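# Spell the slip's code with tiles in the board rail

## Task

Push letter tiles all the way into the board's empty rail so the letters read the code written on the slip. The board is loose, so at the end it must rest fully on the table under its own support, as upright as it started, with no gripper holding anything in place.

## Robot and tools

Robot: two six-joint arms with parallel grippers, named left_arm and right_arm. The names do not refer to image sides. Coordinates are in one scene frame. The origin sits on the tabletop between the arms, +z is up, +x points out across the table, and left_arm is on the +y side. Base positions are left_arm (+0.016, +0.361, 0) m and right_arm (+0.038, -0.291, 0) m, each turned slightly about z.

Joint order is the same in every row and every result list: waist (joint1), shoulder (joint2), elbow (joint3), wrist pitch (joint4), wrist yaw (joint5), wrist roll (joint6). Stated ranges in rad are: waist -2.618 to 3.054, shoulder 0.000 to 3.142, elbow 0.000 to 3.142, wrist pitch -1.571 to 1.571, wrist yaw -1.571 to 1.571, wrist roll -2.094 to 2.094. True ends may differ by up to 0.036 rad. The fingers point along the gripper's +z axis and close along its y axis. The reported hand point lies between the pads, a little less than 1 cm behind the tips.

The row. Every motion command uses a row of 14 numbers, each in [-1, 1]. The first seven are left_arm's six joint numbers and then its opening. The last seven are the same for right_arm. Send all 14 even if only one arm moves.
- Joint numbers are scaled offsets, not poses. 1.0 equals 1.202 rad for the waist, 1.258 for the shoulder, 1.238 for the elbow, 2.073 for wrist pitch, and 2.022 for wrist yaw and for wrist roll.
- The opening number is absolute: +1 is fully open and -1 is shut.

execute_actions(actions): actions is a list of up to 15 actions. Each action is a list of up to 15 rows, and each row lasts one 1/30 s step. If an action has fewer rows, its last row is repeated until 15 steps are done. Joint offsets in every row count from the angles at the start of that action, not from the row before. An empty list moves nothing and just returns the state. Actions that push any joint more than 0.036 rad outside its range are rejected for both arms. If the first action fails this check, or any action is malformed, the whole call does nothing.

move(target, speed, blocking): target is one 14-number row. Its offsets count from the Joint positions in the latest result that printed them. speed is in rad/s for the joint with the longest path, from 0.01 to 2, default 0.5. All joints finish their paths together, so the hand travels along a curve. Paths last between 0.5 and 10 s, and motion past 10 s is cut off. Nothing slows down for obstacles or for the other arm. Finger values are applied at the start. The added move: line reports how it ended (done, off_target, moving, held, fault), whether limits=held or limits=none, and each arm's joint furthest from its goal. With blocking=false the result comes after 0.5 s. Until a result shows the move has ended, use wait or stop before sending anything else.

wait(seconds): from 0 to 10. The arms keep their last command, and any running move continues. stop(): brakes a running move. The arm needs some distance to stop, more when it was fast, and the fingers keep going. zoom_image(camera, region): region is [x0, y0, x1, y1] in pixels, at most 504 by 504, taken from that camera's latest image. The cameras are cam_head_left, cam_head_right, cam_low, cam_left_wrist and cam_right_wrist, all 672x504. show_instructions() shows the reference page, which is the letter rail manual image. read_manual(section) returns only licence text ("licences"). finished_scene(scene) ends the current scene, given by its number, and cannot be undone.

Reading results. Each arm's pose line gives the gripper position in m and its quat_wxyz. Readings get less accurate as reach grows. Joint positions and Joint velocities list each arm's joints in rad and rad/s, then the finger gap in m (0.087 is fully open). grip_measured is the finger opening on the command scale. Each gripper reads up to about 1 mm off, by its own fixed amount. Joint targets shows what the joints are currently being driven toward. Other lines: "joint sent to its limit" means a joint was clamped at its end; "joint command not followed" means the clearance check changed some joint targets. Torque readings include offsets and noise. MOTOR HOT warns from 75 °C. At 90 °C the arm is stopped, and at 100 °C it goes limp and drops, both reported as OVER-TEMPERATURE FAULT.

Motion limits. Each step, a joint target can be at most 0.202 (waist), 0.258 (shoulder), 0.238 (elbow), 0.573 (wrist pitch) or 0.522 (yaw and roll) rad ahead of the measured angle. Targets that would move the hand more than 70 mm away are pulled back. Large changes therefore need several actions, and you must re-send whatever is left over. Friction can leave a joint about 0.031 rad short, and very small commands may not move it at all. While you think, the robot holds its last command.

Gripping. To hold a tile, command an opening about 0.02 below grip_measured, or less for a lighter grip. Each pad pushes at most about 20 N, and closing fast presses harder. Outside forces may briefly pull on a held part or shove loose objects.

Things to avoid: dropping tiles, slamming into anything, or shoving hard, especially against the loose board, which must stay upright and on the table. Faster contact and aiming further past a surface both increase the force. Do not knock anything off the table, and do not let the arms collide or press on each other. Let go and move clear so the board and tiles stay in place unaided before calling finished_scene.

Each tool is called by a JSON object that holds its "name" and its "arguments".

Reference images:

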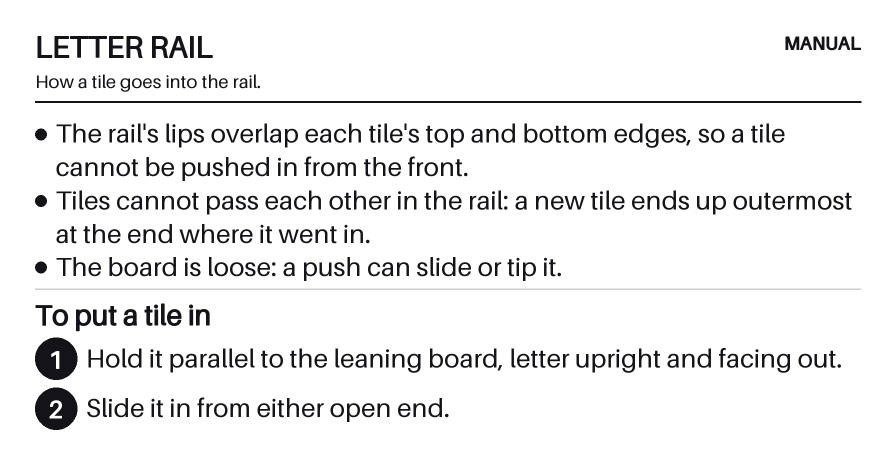

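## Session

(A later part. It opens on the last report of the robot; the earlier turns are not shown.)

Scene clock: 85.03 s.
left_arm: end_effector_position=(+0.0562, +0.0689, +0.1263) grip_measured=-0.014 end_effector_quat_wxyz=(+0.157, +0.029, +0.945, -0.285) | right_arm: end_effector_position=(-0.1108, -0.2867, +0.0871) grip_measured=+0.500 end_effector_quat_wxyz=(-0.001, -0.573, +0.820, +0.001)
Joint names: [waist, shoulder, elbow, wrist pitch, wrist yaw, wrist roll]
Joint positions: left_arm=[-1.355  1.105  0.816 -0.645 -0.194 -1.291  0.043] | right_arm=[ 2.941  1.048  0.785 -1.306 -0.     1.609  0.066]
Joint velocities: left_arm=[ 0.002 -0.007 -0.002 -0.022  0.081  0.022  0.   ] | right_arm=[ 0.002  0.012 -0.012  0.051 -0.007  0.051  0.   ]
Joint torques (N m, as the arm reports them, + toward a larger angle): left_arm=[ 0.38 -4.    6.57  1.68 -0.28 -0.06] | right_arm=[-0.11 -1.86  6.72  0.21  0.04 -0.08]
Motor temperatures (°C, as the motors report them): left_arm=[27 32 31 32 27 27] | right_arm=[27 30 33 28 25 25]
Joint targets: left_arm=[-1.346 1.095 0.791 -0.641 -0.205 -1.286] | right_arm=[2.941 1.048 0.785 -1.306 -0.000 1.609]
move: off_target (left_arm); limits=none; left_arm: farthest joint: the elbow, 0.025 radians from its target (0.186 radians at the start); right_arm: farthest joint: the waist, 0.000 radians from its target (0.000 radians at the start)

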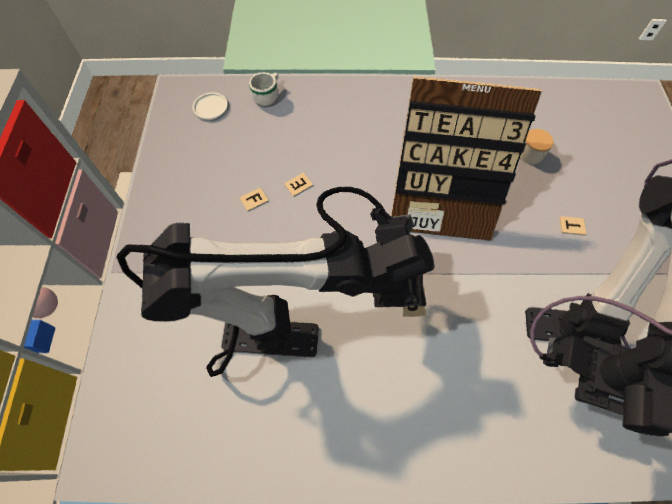

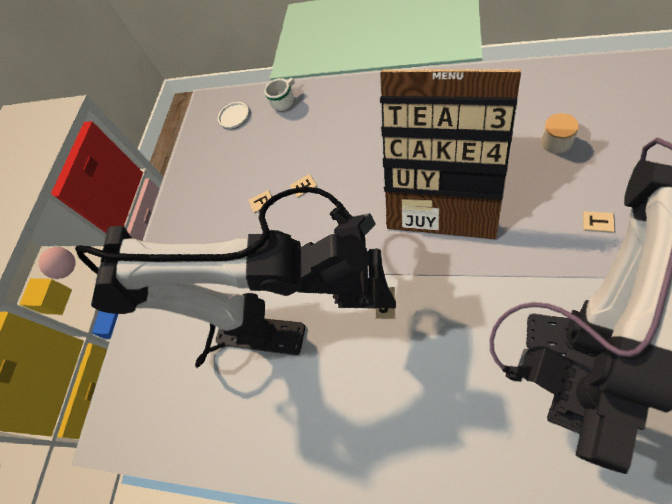

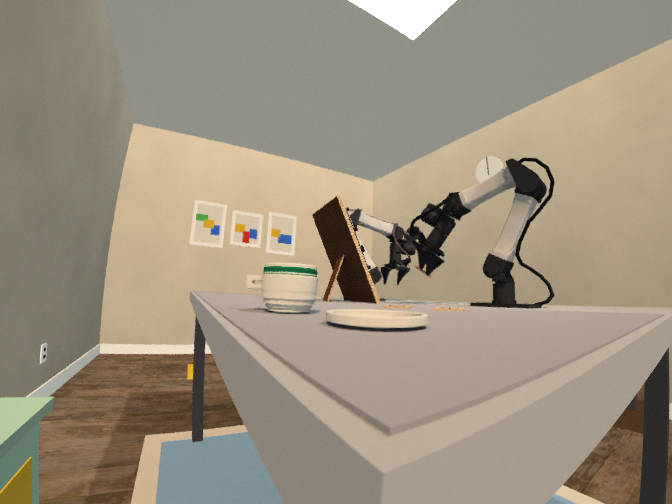

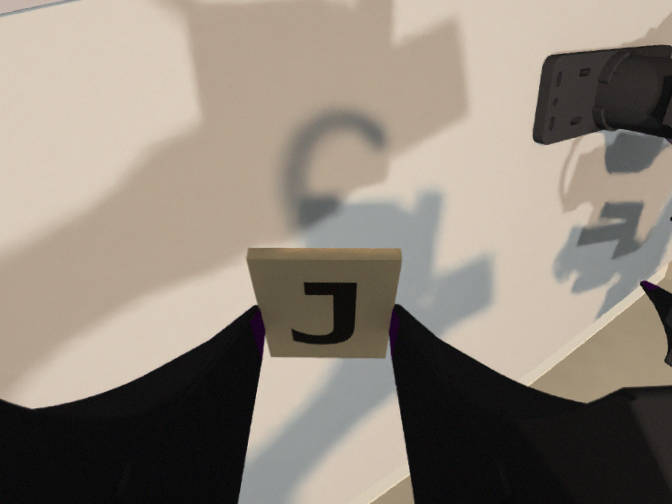

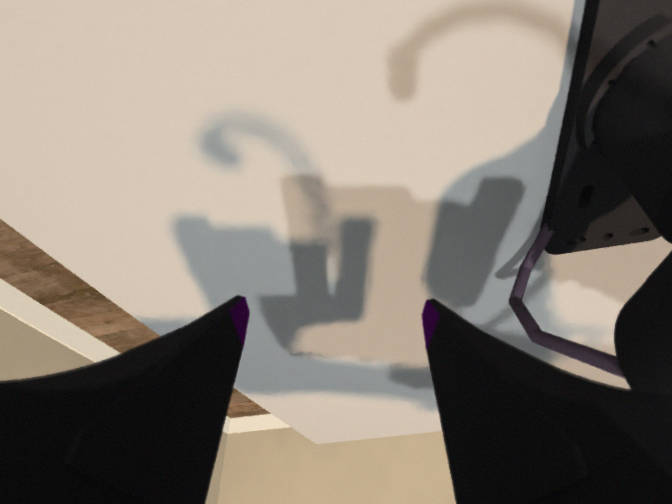

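{"name": "move", "arguments": {"target": [0.55,0.32,0.105,0.283,-0.33,0.424,-0.08,0,0,0,0,0,0,0.5], "speed": 1.0}}

Scene clock: 86.93 s.
left_arm: end_effector_position=(+0.3750, +0.1859, +0.1480) grip_measured=-0.014 end_effector_quat_wxyz=(+0.550, -0.057, +0.830, +0.067) | right_arm: end_effector_position=(-0.1108, -0.2867, +0.0871) grip_measured=+0.500 end_effector_quat_wxyz=(-0.001, -0.573, +0.820, +0.001)
Joint names: [waist, shoulder, elbow, wrist pitch, wrist yaw, wrist roll]
Joint positions: left_arm=[-0.7    1.489  0.928 -0.061 -0.849 -0.44   0.043] | right_arm=[ 2.941  1.048  0.785 -1.306 -0.     1.609  0.066]
Joint velocities: left_arm=[-0.002 -0.022 -0.022  0.007 -0.066  0.007 -0.001] | right_arm=[-0.007 -0.002 -0.007  0.022 -0.037  0.022 -0.001]
Joint torques (N m, as the arm reports them, + toward a larger angle): left_arm=[ 0.04 -5.31 10.78  1.89 -0.39 -0.08] | right_arm=[-0.06 -1.84  6.6   0.21  0.11 -0.16]
Motor temperatures (°C, as the motors report them): left_arm=[27 32 31 33 27 27] | right_arm=[27 30 33 28 25 25]
Joint targets: left_arm=[-0.695 1.507 0.946 -0.058 -0.861 -0.434] | right_arm=[2.941 1.048 0.785 -1.306 -0.000 1.609]
move: done; limits=none; left_arm: farthest joint: the shoulder, 0.018 radians from its target (0.403 radians at the start); right_arm: farthest joint: the waist, 0.000 radians from its target (0.000 radians at the start)

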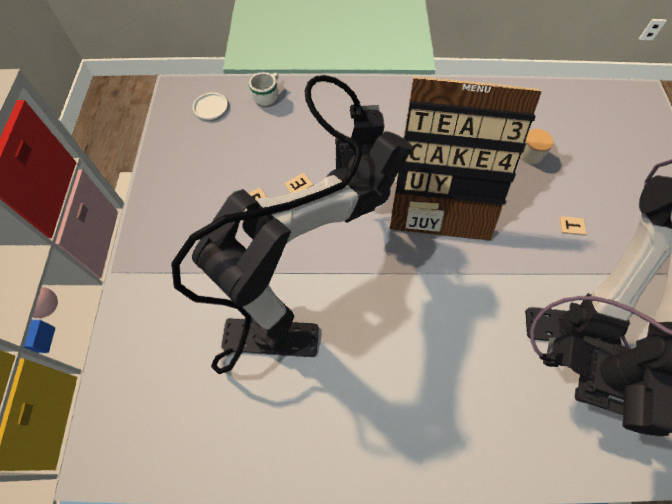

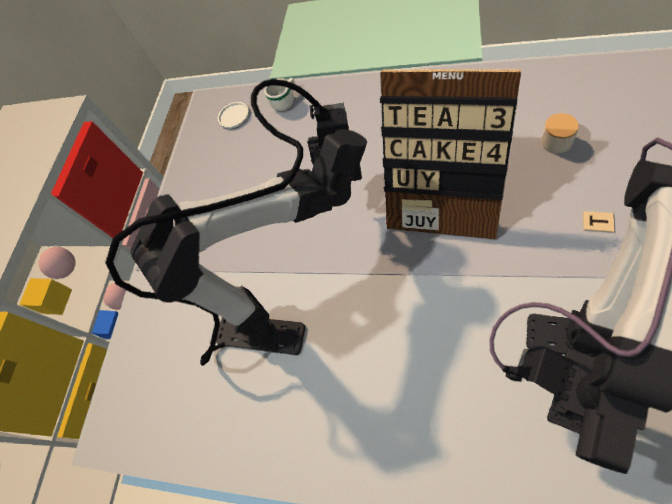

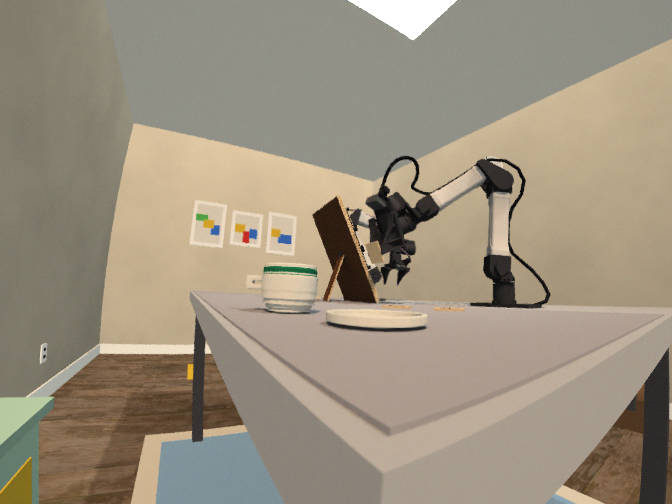

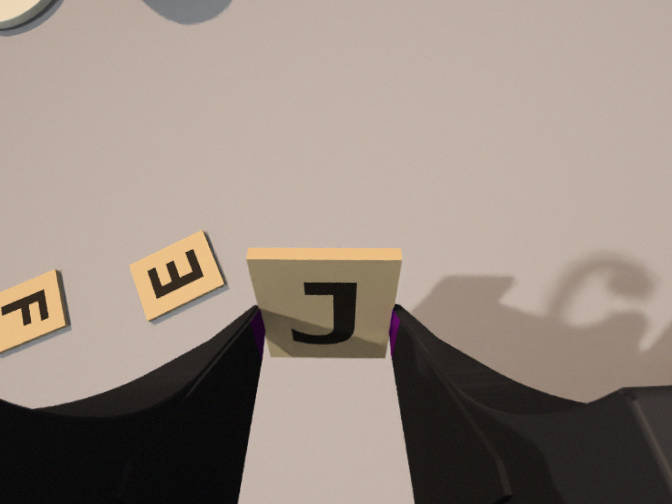

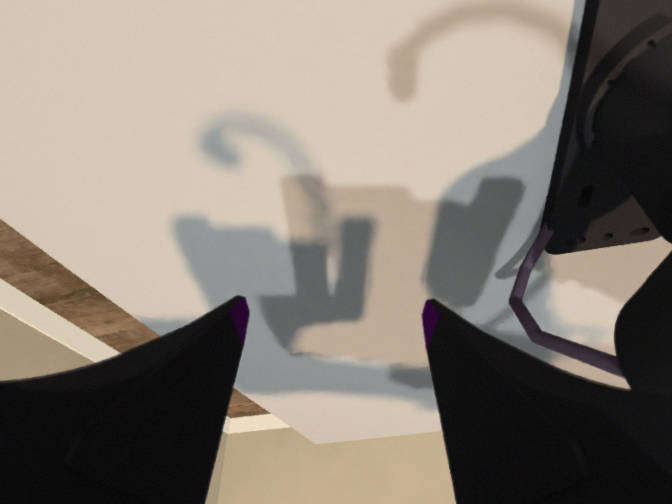

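{"name": "move", "arguments": {"target": [-0.162,-0.031,-0.0436,0,0,0,-0.08,0,0,0,0,0,0,0.5], "speed": 0.4}}

{"name": "execute_actions", "arguments": {"actions": [[[0.0145,0,0,0.017,0.052,0.007,-0.08,0,0,0,0,0,0,0.5]]]}}

Scene clock: 87.90 s.
left_arm: end_effector_position=(+0.3318, +0.1279, +0.1459) grip_measured=-0.014 end_effector_quat_wxyz=(+0.553, +0.022, +0.832, +0.017) | right_arm: end_effector_position=(-0.1108, -0.2867, +0.0871) grip_measured=+0.500 end_effector_quat_wxyz=(-0.001, -0.573, +0.820, +0.001)
Joint names: [waist, shoulder, elbow, wrist pitch, wrist yaw, wrist roll]
Joint positions: left_arm=[-0.887  1.465  0.9   -0.06  -0.849 -0.44   0.043] | right_arm=[ 2.941  1.048  0.785 -1.306 -0.     1.609  0.066]
Joint velocities: left_arm=[-0.002 -0.007 -0.002 -0.022  0.007  0.051  0.   ] | right_arm=[ 0.002 -0.007  0.007  0.022  0.007 -0.037 -0.001]
Joint torques (N m, as the arm reports them, + toward a larger angle): left_arm=[-0.8  -7.78  6.51  1.87 -0.28 -0.15] | right_arm=[-0.06 -1.6   6.68  0.25  0.05 -0.12]
Motor temperatures (°C, as the motors report them): left_arm=[27 32 31 33 27 27] | right_arm=[27 30 33 28 25 25]
Joint targets: left_arm=[-0.894 1.450 0.874 -0.061 -0.849 -0.440] | right_arm=[2.941 1.048 0.785 -1.306 -0.000 1.609]
move: off_target (left_arm); limits=none; left_arm: farthest joint: the elbow, 0.026 radians from its target (0.054 radians at the start); right_arm: farthest joint: the waist, 0.000 radians from its target (0.000 radians at the start)

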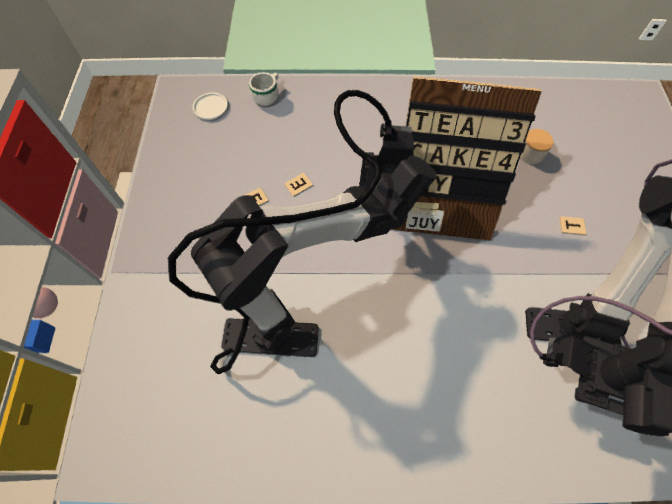

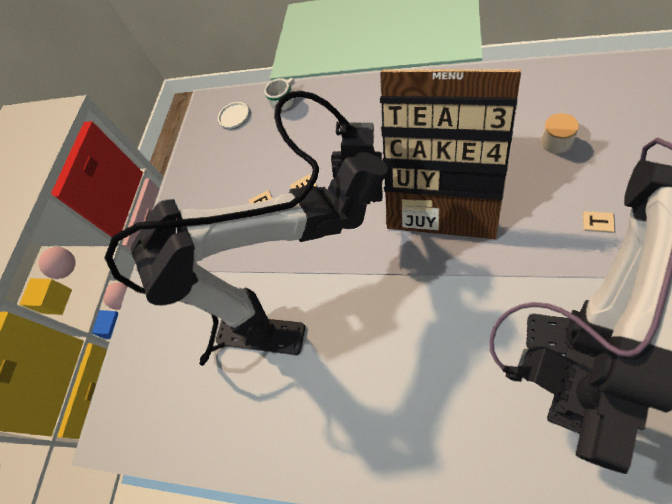

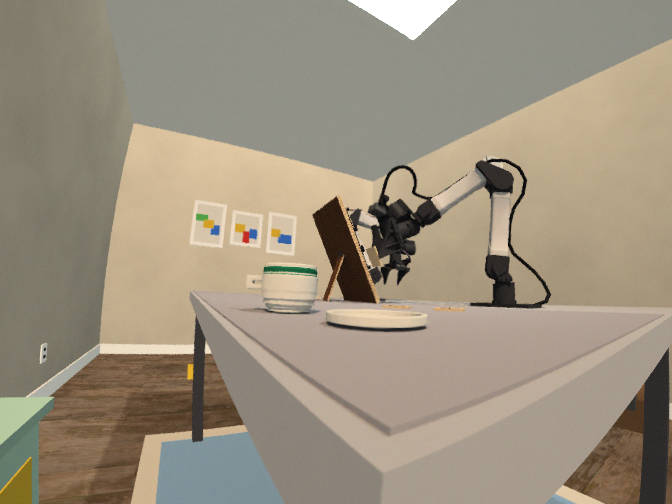

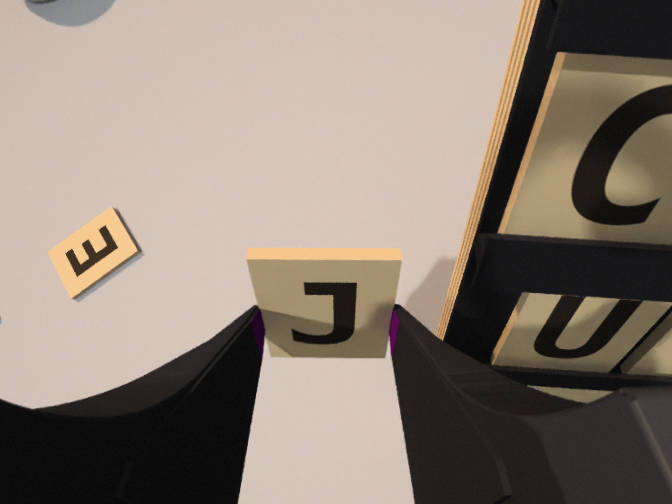

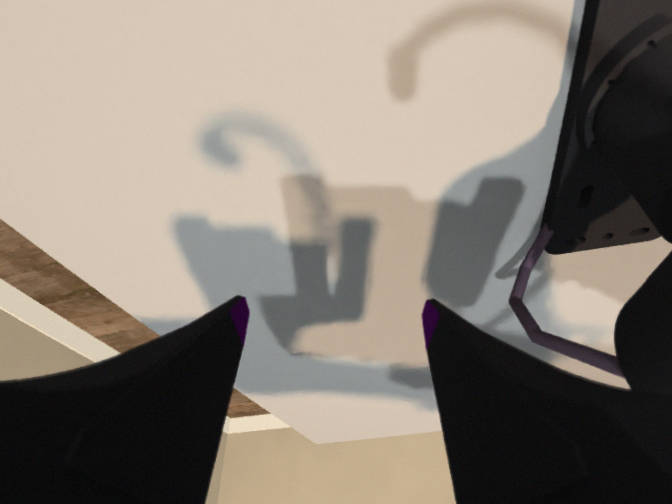

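Scene clock: 88.40 s.
left_arm: end_effector_position=(+0.3315, +0.1129, +0.1449) grip_measured=-0.014 end_effector_quat_wxyz=(+0.545, +0.038, +0.837, -0.022) | right_arm: end_effector_position=(-0.1108, -0.2867, +0.0871) grip_measured=+0.500 end_effector_quat_wxyz=(-0.001, -0.573, +0.820, +0.001)
Joint names: [waist, shoulder, elbow, wrist pitch, wrist yaw, wrist roll]
Joint positions: left_arm=[-0.881  1.465  0.9   -0.028 -0.761 -0.432  0.043] | right_arm=[ 2.941  1.048  0.785 -1.306 -0.     1.609  0.066]
Joint velocities: left_arm=[ 0.007 -0.007  0.012  0.037 -0.022 -0.007 -0.   ] | right_arm=[ 0.002  0.022  0.002  0.037  0.007 -0.051 -0.001]
Joint torques (N m, as the arm reports them, + toward a larger angle): left_arm=[ 0.45 -6.6   9.05  1.96 -0.12 -0.09] | right_arm=[-0.12 -1.64  6.78  0.15  0.1  -0.09]
Motor temperatures (°C, as the motors report them): left_arm=[27 32 31 33 27 27] | right_arm=[27 30 33 28 25 25]
Joint targets: left_arm=[-0.870 1.465 0.900 -0.025 -0.744 -0.426] | right_arm=[2.941 1.048 0.785 -1.306 -0.000 1.609]

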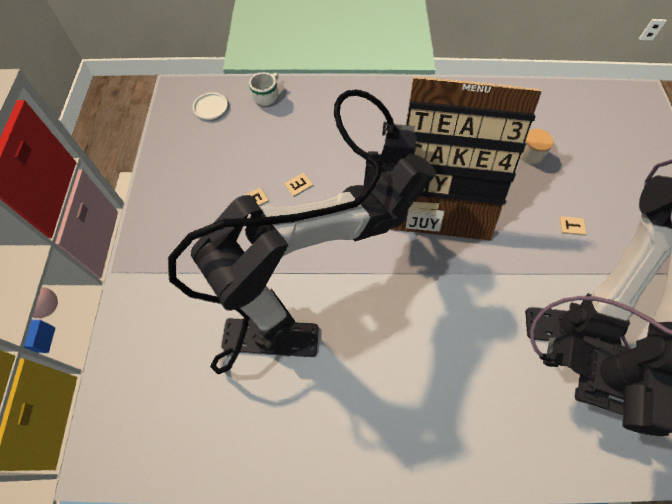

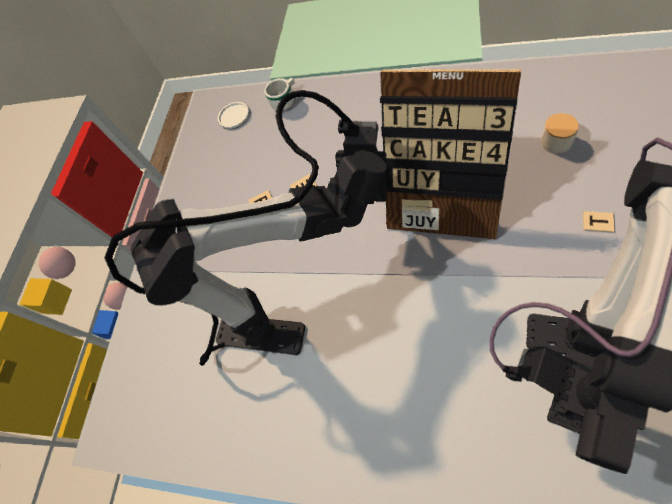

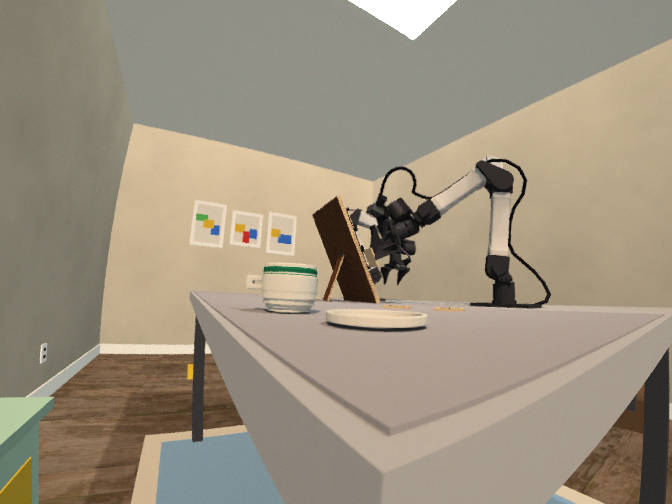

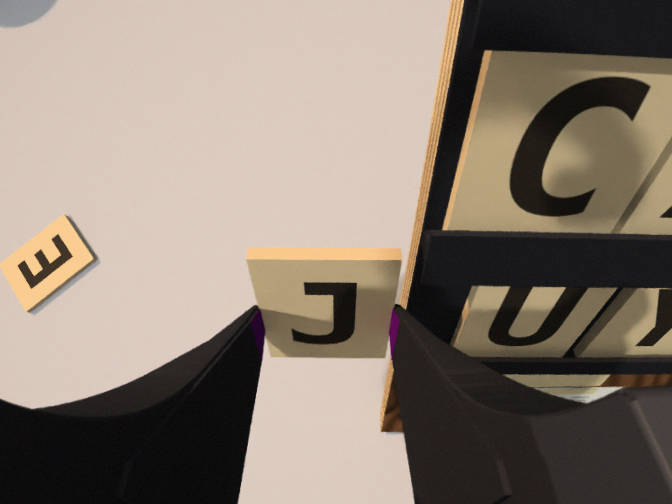

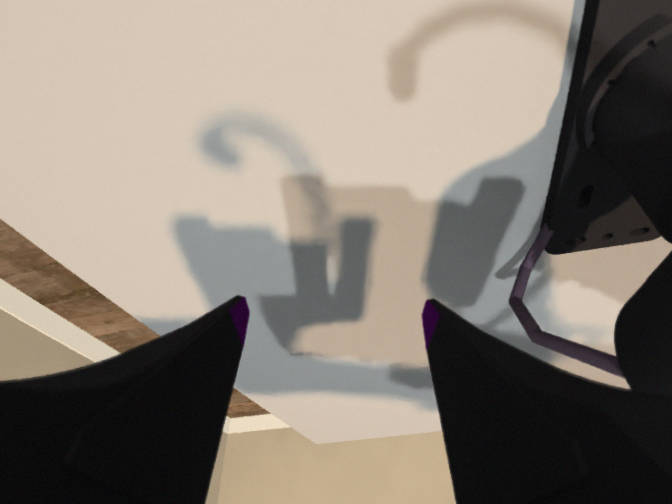

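{"name": "execute_actions", "arguments": {"actions": [[[0,0,0,0.011,0.035,0,-0.08,0,0,0,0,0,0,0.5]]]}}

Scene clock: 88.93 s.
left_arm: end_effector_position=(+0.3298, +0.1020, +0.1449) grip_measured=-0.014 end_effector_quat_wxyz=(+0.540, +0.048, +0.839, -0.049) | right_arm: end_effector_position=(-0.1108, -0.2867, +0.0871) grip_measured=+0.500 end_effector_quat_wxyz=(-0.001, -0.573, +0.820, +0.001)
Joint names: [waist, shoulder, elbow, wrist pitch, wrist yaw, wrist roll]
Joint positions: left_arm=[-0.881  1.465  0.9   -0.008 -0.706 -0.431  0.043] | right_arm=[ 2.941  1.048  0.785 -1.306 -0.     1.609  0.066]
Joint velocities: left_arm=[-0.027 -0.012  0.012  0.066 -0.022  0.007 -0.   ] | right_arm=[-0.012 -0.002 -0.002  0.022  0.037 -0.066  0.001]
Joint torques (N m, as the arm reports them, + toward a larger angle): left_arm=[-0.32 -6.63  9.09  2.   -0.09 -0.14] | right_arm=[-0.25 -1.77  6.67  0.14  0.09 -0.12]
Motor temperatures (°C, as the motors report them): left_arm=[27 32 31 33 27 27] | right_arm=[27 30 33 28 25 25]
Joint targets: left_arm=[-0.881 1.465 0.900 -0.005 -0.690 -0.431] | right_arm=[2.941 1.048 0.785 -1.306 -0.000 1.609]

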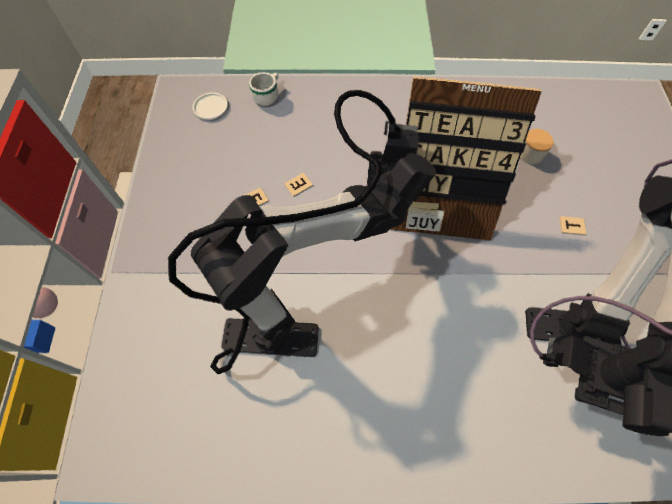

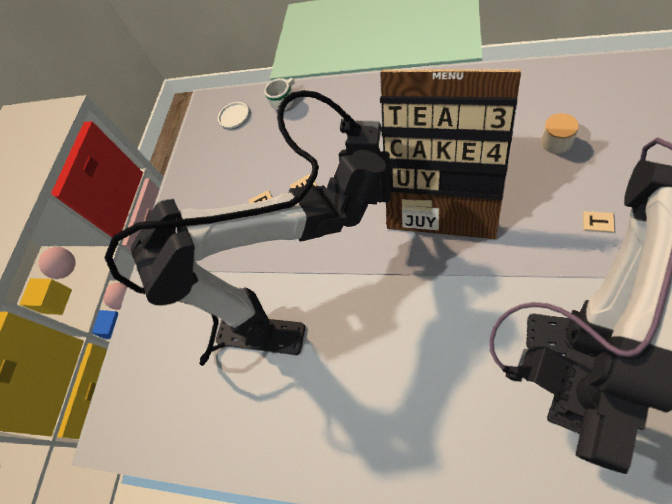

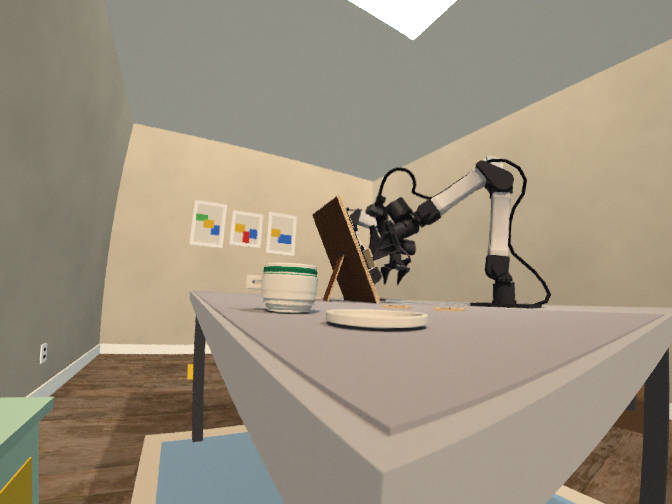

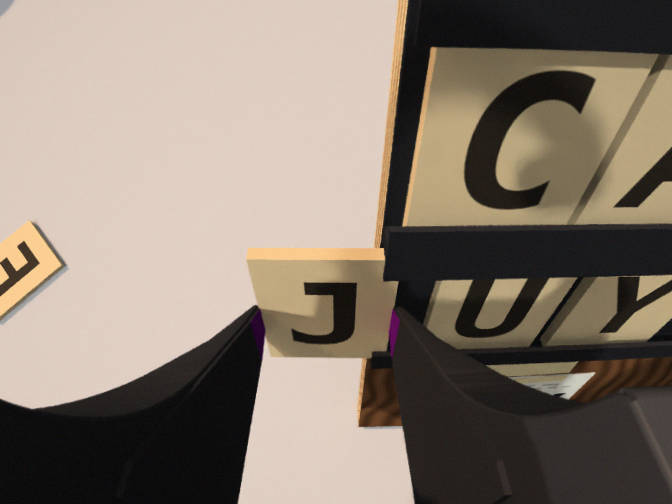

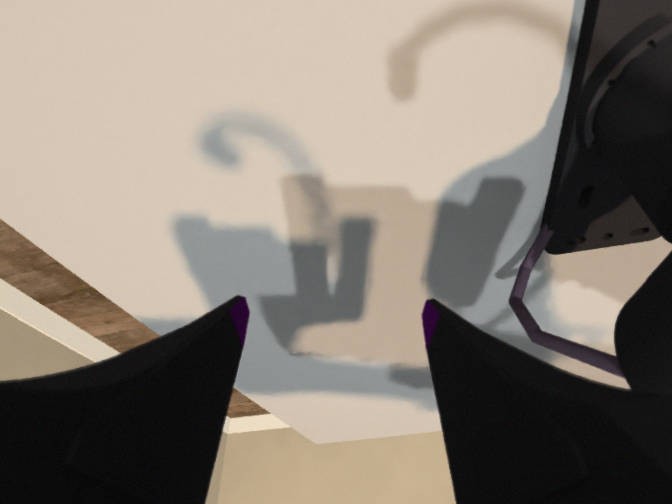

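{"name": "move", "arguments": {"target": [-0.107,0.164,0.18,-0.055,-0.058,-0.054,-0.08,0,0,0,0,0,0,0.5], "speed": 0.17}}

{"name": "execute_actions", "arguments": {"actions": [[[0,0,0,0,0,0,0,0,0,0,0,0,0,0.5],[0,0,0,0,0,0,0.05,0,0,0,0,0,0,0.5],[0,0,0,0,0,0,0.1,0,0,0,0,0,0,0.5],[0,0,0,0,0,0,0.15,0,0,0,0,0,0,0.5],[0,0,0,0,0,0,0.15,0,0,0,0,0,0,0.5],[0,0,0,0,0,0,0.15,0,0,0,0,0,0,0.5],[-0.02,-0.02,-0.02,-0.005,-0.01,0,0.15,0,0,0,0,0,0,0.5],[-0.04,-0.04,-0.035,-0.01,-0.02,0,0.15,0,0,0,0,0,0,0.5],[-0.06,-0.055,-0.045,-0.015,-0.03,0,0.15,0,0,0,0,0,0,0.5]],[[-0.05,-0.05,-0.04,0,0,0,0.15,0,0,0,0,0,0,0.5]]]}}

Scene clock: 90.93 s.
left_arm: end_effector_position=(+0.3232, +0.0444, +0.1447) grip_measured=-0.014 end_effector_quat_wxyz=(+0.538, +0.045, +0.841, -0.044) | right_arm: end_effector_position=(-0.1108, -0.2867, +0.0871) grip_measured=+0.500 end_effector_quat_wxyz=(-0.001, -0.573, +0.820, +0.001)
Joint names: [waist, shoulder, elbow, wrist pitch, wrist yaw, wrist roll]
Joint positions: left_arm=[-1.     1.65   1.104 -0.107 -0.812 -0.535  0.043] | right_arm=[ 2.941  1.048  0.785 -1.306 -0.     1.609  0.066]
Joint velocities: left_arm=[-0.007 -0.002 -0.012  0.022 -0.037 -0.007  0.001] | right_arm=[-0.002  0.002  0.027 -0.037  0.022  0.007 -0.001]
Joint torques (N m, as the arm reports them, + toward a larger angle): left_arm=[-1.04 -6.69 10.82  1.7  -0.4  -0.19] | right_arm=[ 0.02 -1.82  6.49  0.17  0.1  -0.1 ]
Motor temperatures (°C, as the motors report them): left_arm=[27 32 32 33 27 27] | right_arm=[27 30 33 28 25 25]
Joint targets: left_arm=[-1.009 1.671 1.123 -0.122 -0.824 -0.541] | right_arm=[2.941 1.048 0.785 -1.306 -0.000 1.609]
move: off_target (left_arm); limits=none; left_arm: farthest joint: the shoulder, 0.021 radians from its target (0.206 radians at the start); right_arm: farthest joint: the waist, 0.000 radians from its target (0.000 radians at the start)

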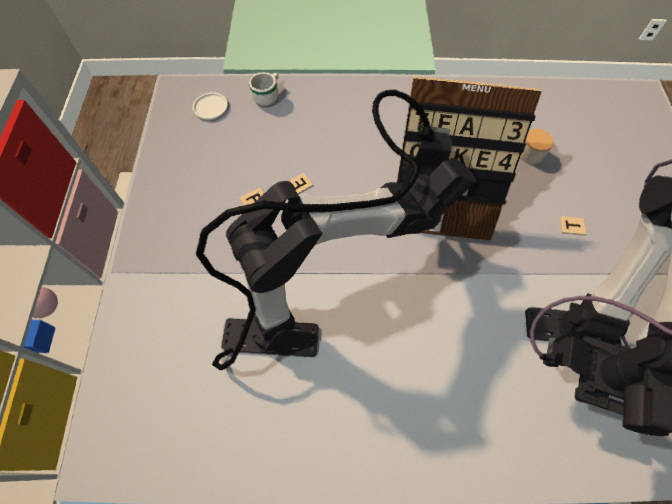

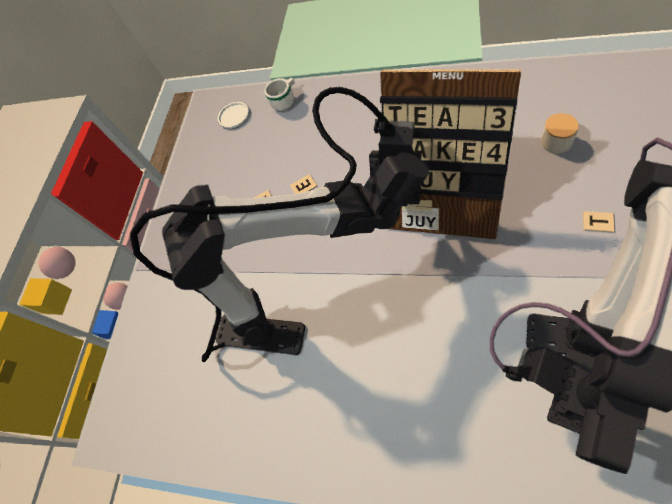

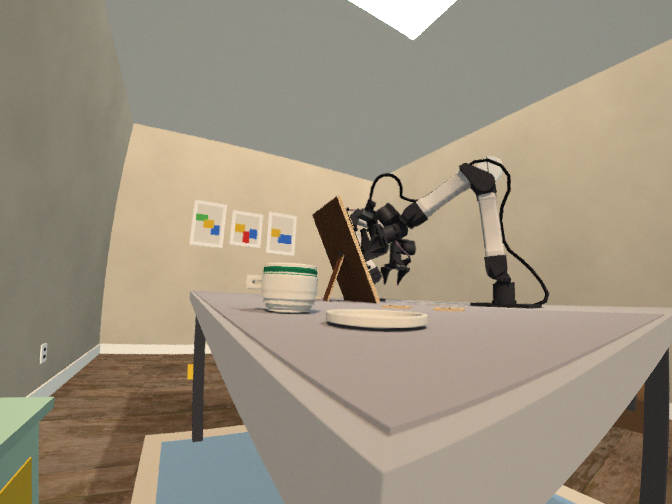

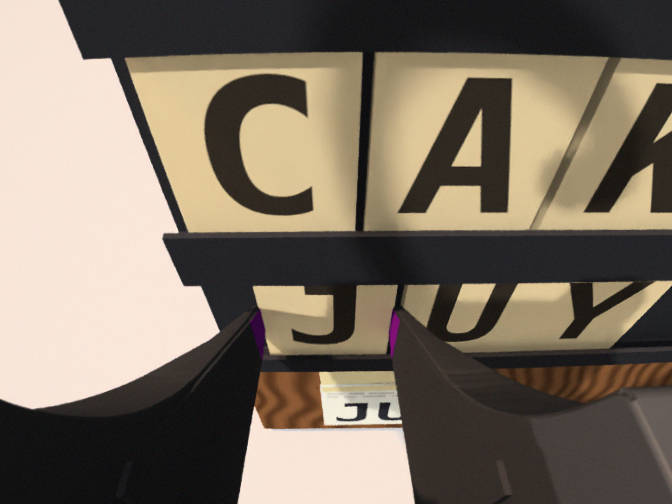

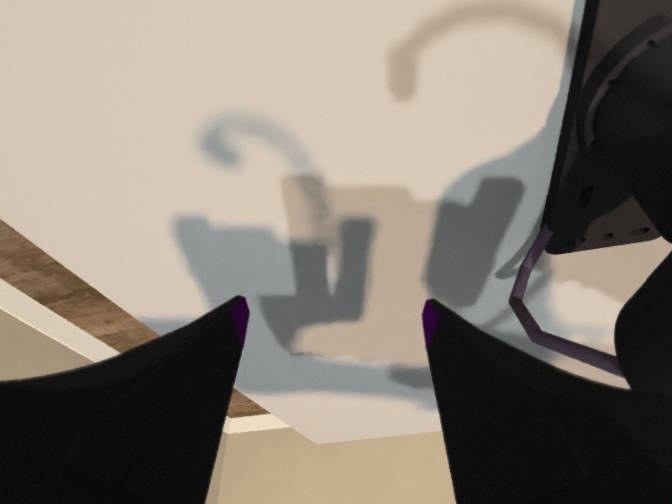

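Scene clock: 91.93 s.
left_arm: end_effector_position=(+0.2774, +0.0310, +0.1706) grip_measured=+0.150 end_effector_quat_wxyz=(+0.554, +0.075, +0.825, -0.084) | right_arm: end_effector_position=(-0.1108, -0.2867, +0.0871) grip_measured=+0.500 end_effector_quat_wxyz=(-0.001, -0.573, +0.820, +0.001)
Joint names: [waist, shoulder, elbow, wrist pitch, wrist yaw, wrist roll]
Joint positions: left_arm=[-1.126  1.534  1.049 -0.115 -0.853 -0.535  0.05 ] | right_arm=[ 2.941  1.048  0.785 -1.306 -0.     1.609  0.066]
Joint velocities: left_arm=[-0.002  0.012 -0.012 -0.066 -0.022 -0.051  0.   ] | right_arm=[ 0.007 -0.017 -0.017 -0.007 -0.037 -0.066 -0.002]
Joint torques (N m, as the arm reports them, + toward a larger angle): left_arm=[-0.63 -7.99  6.8   1.85 -0.27 -0.15] | right_arm=[-0.02 -1.76  6.51  0.24  0.09 -0.1 ]
Motor temperatures (°C, as the motors report them): left_arm=[27 32 32 33 27 27] | right_arm=[27 30 34 28 25 25]
Joint targets: left_arm=[-1.130 1.526 1.025 -0.119 -0.852 -0.535] | right_arm=[2.941 1.048 0.785 -1.306 -0.000 1.609]

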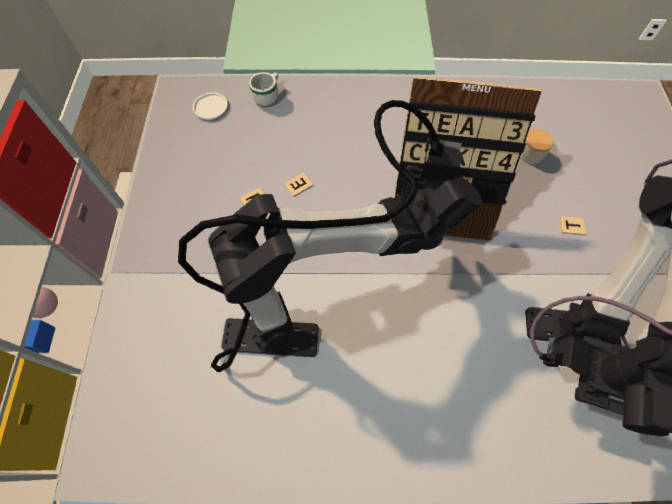

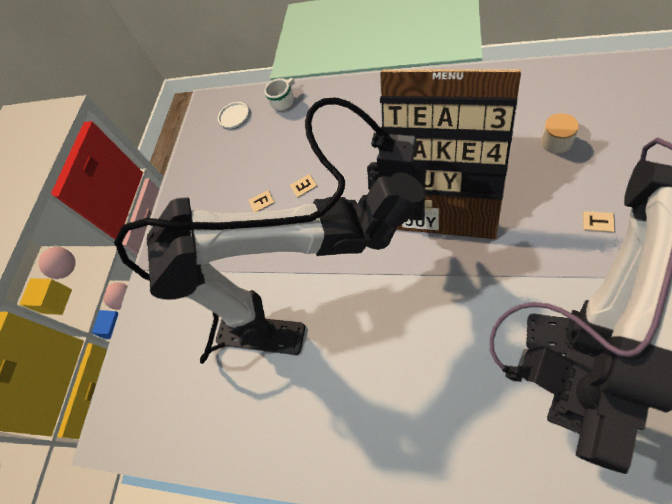

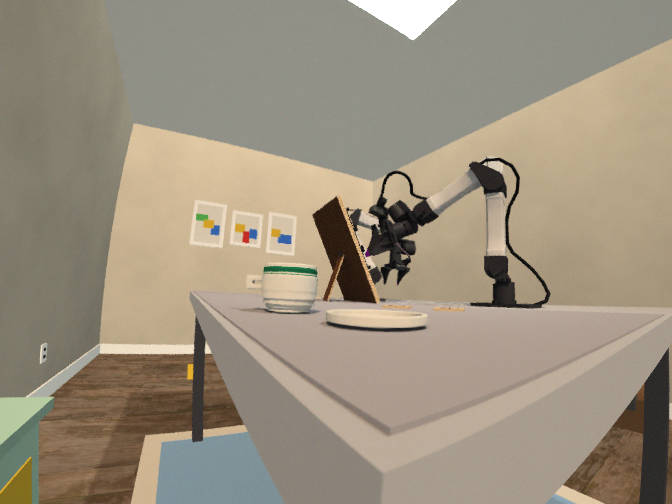

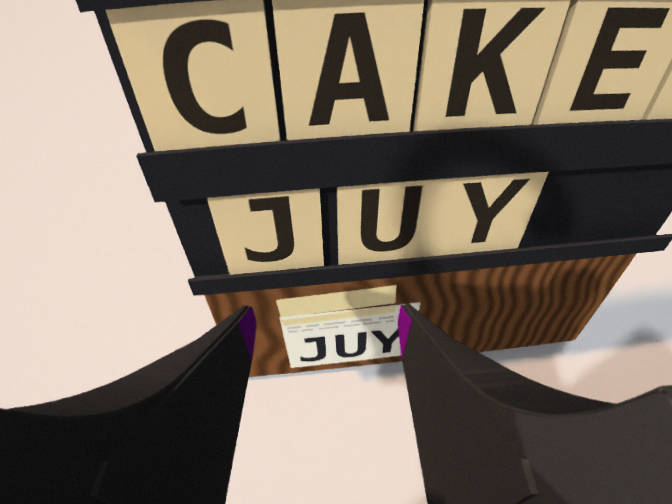

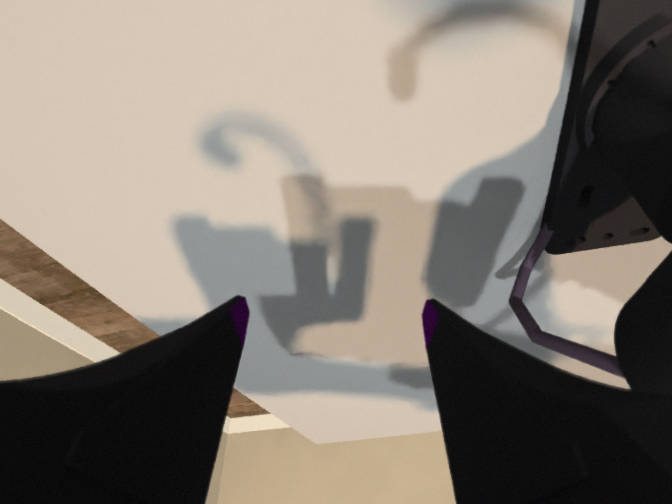

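{"name": "finished_scene", "arguments": {"scene": 1}}

The scene is finished: the task was done.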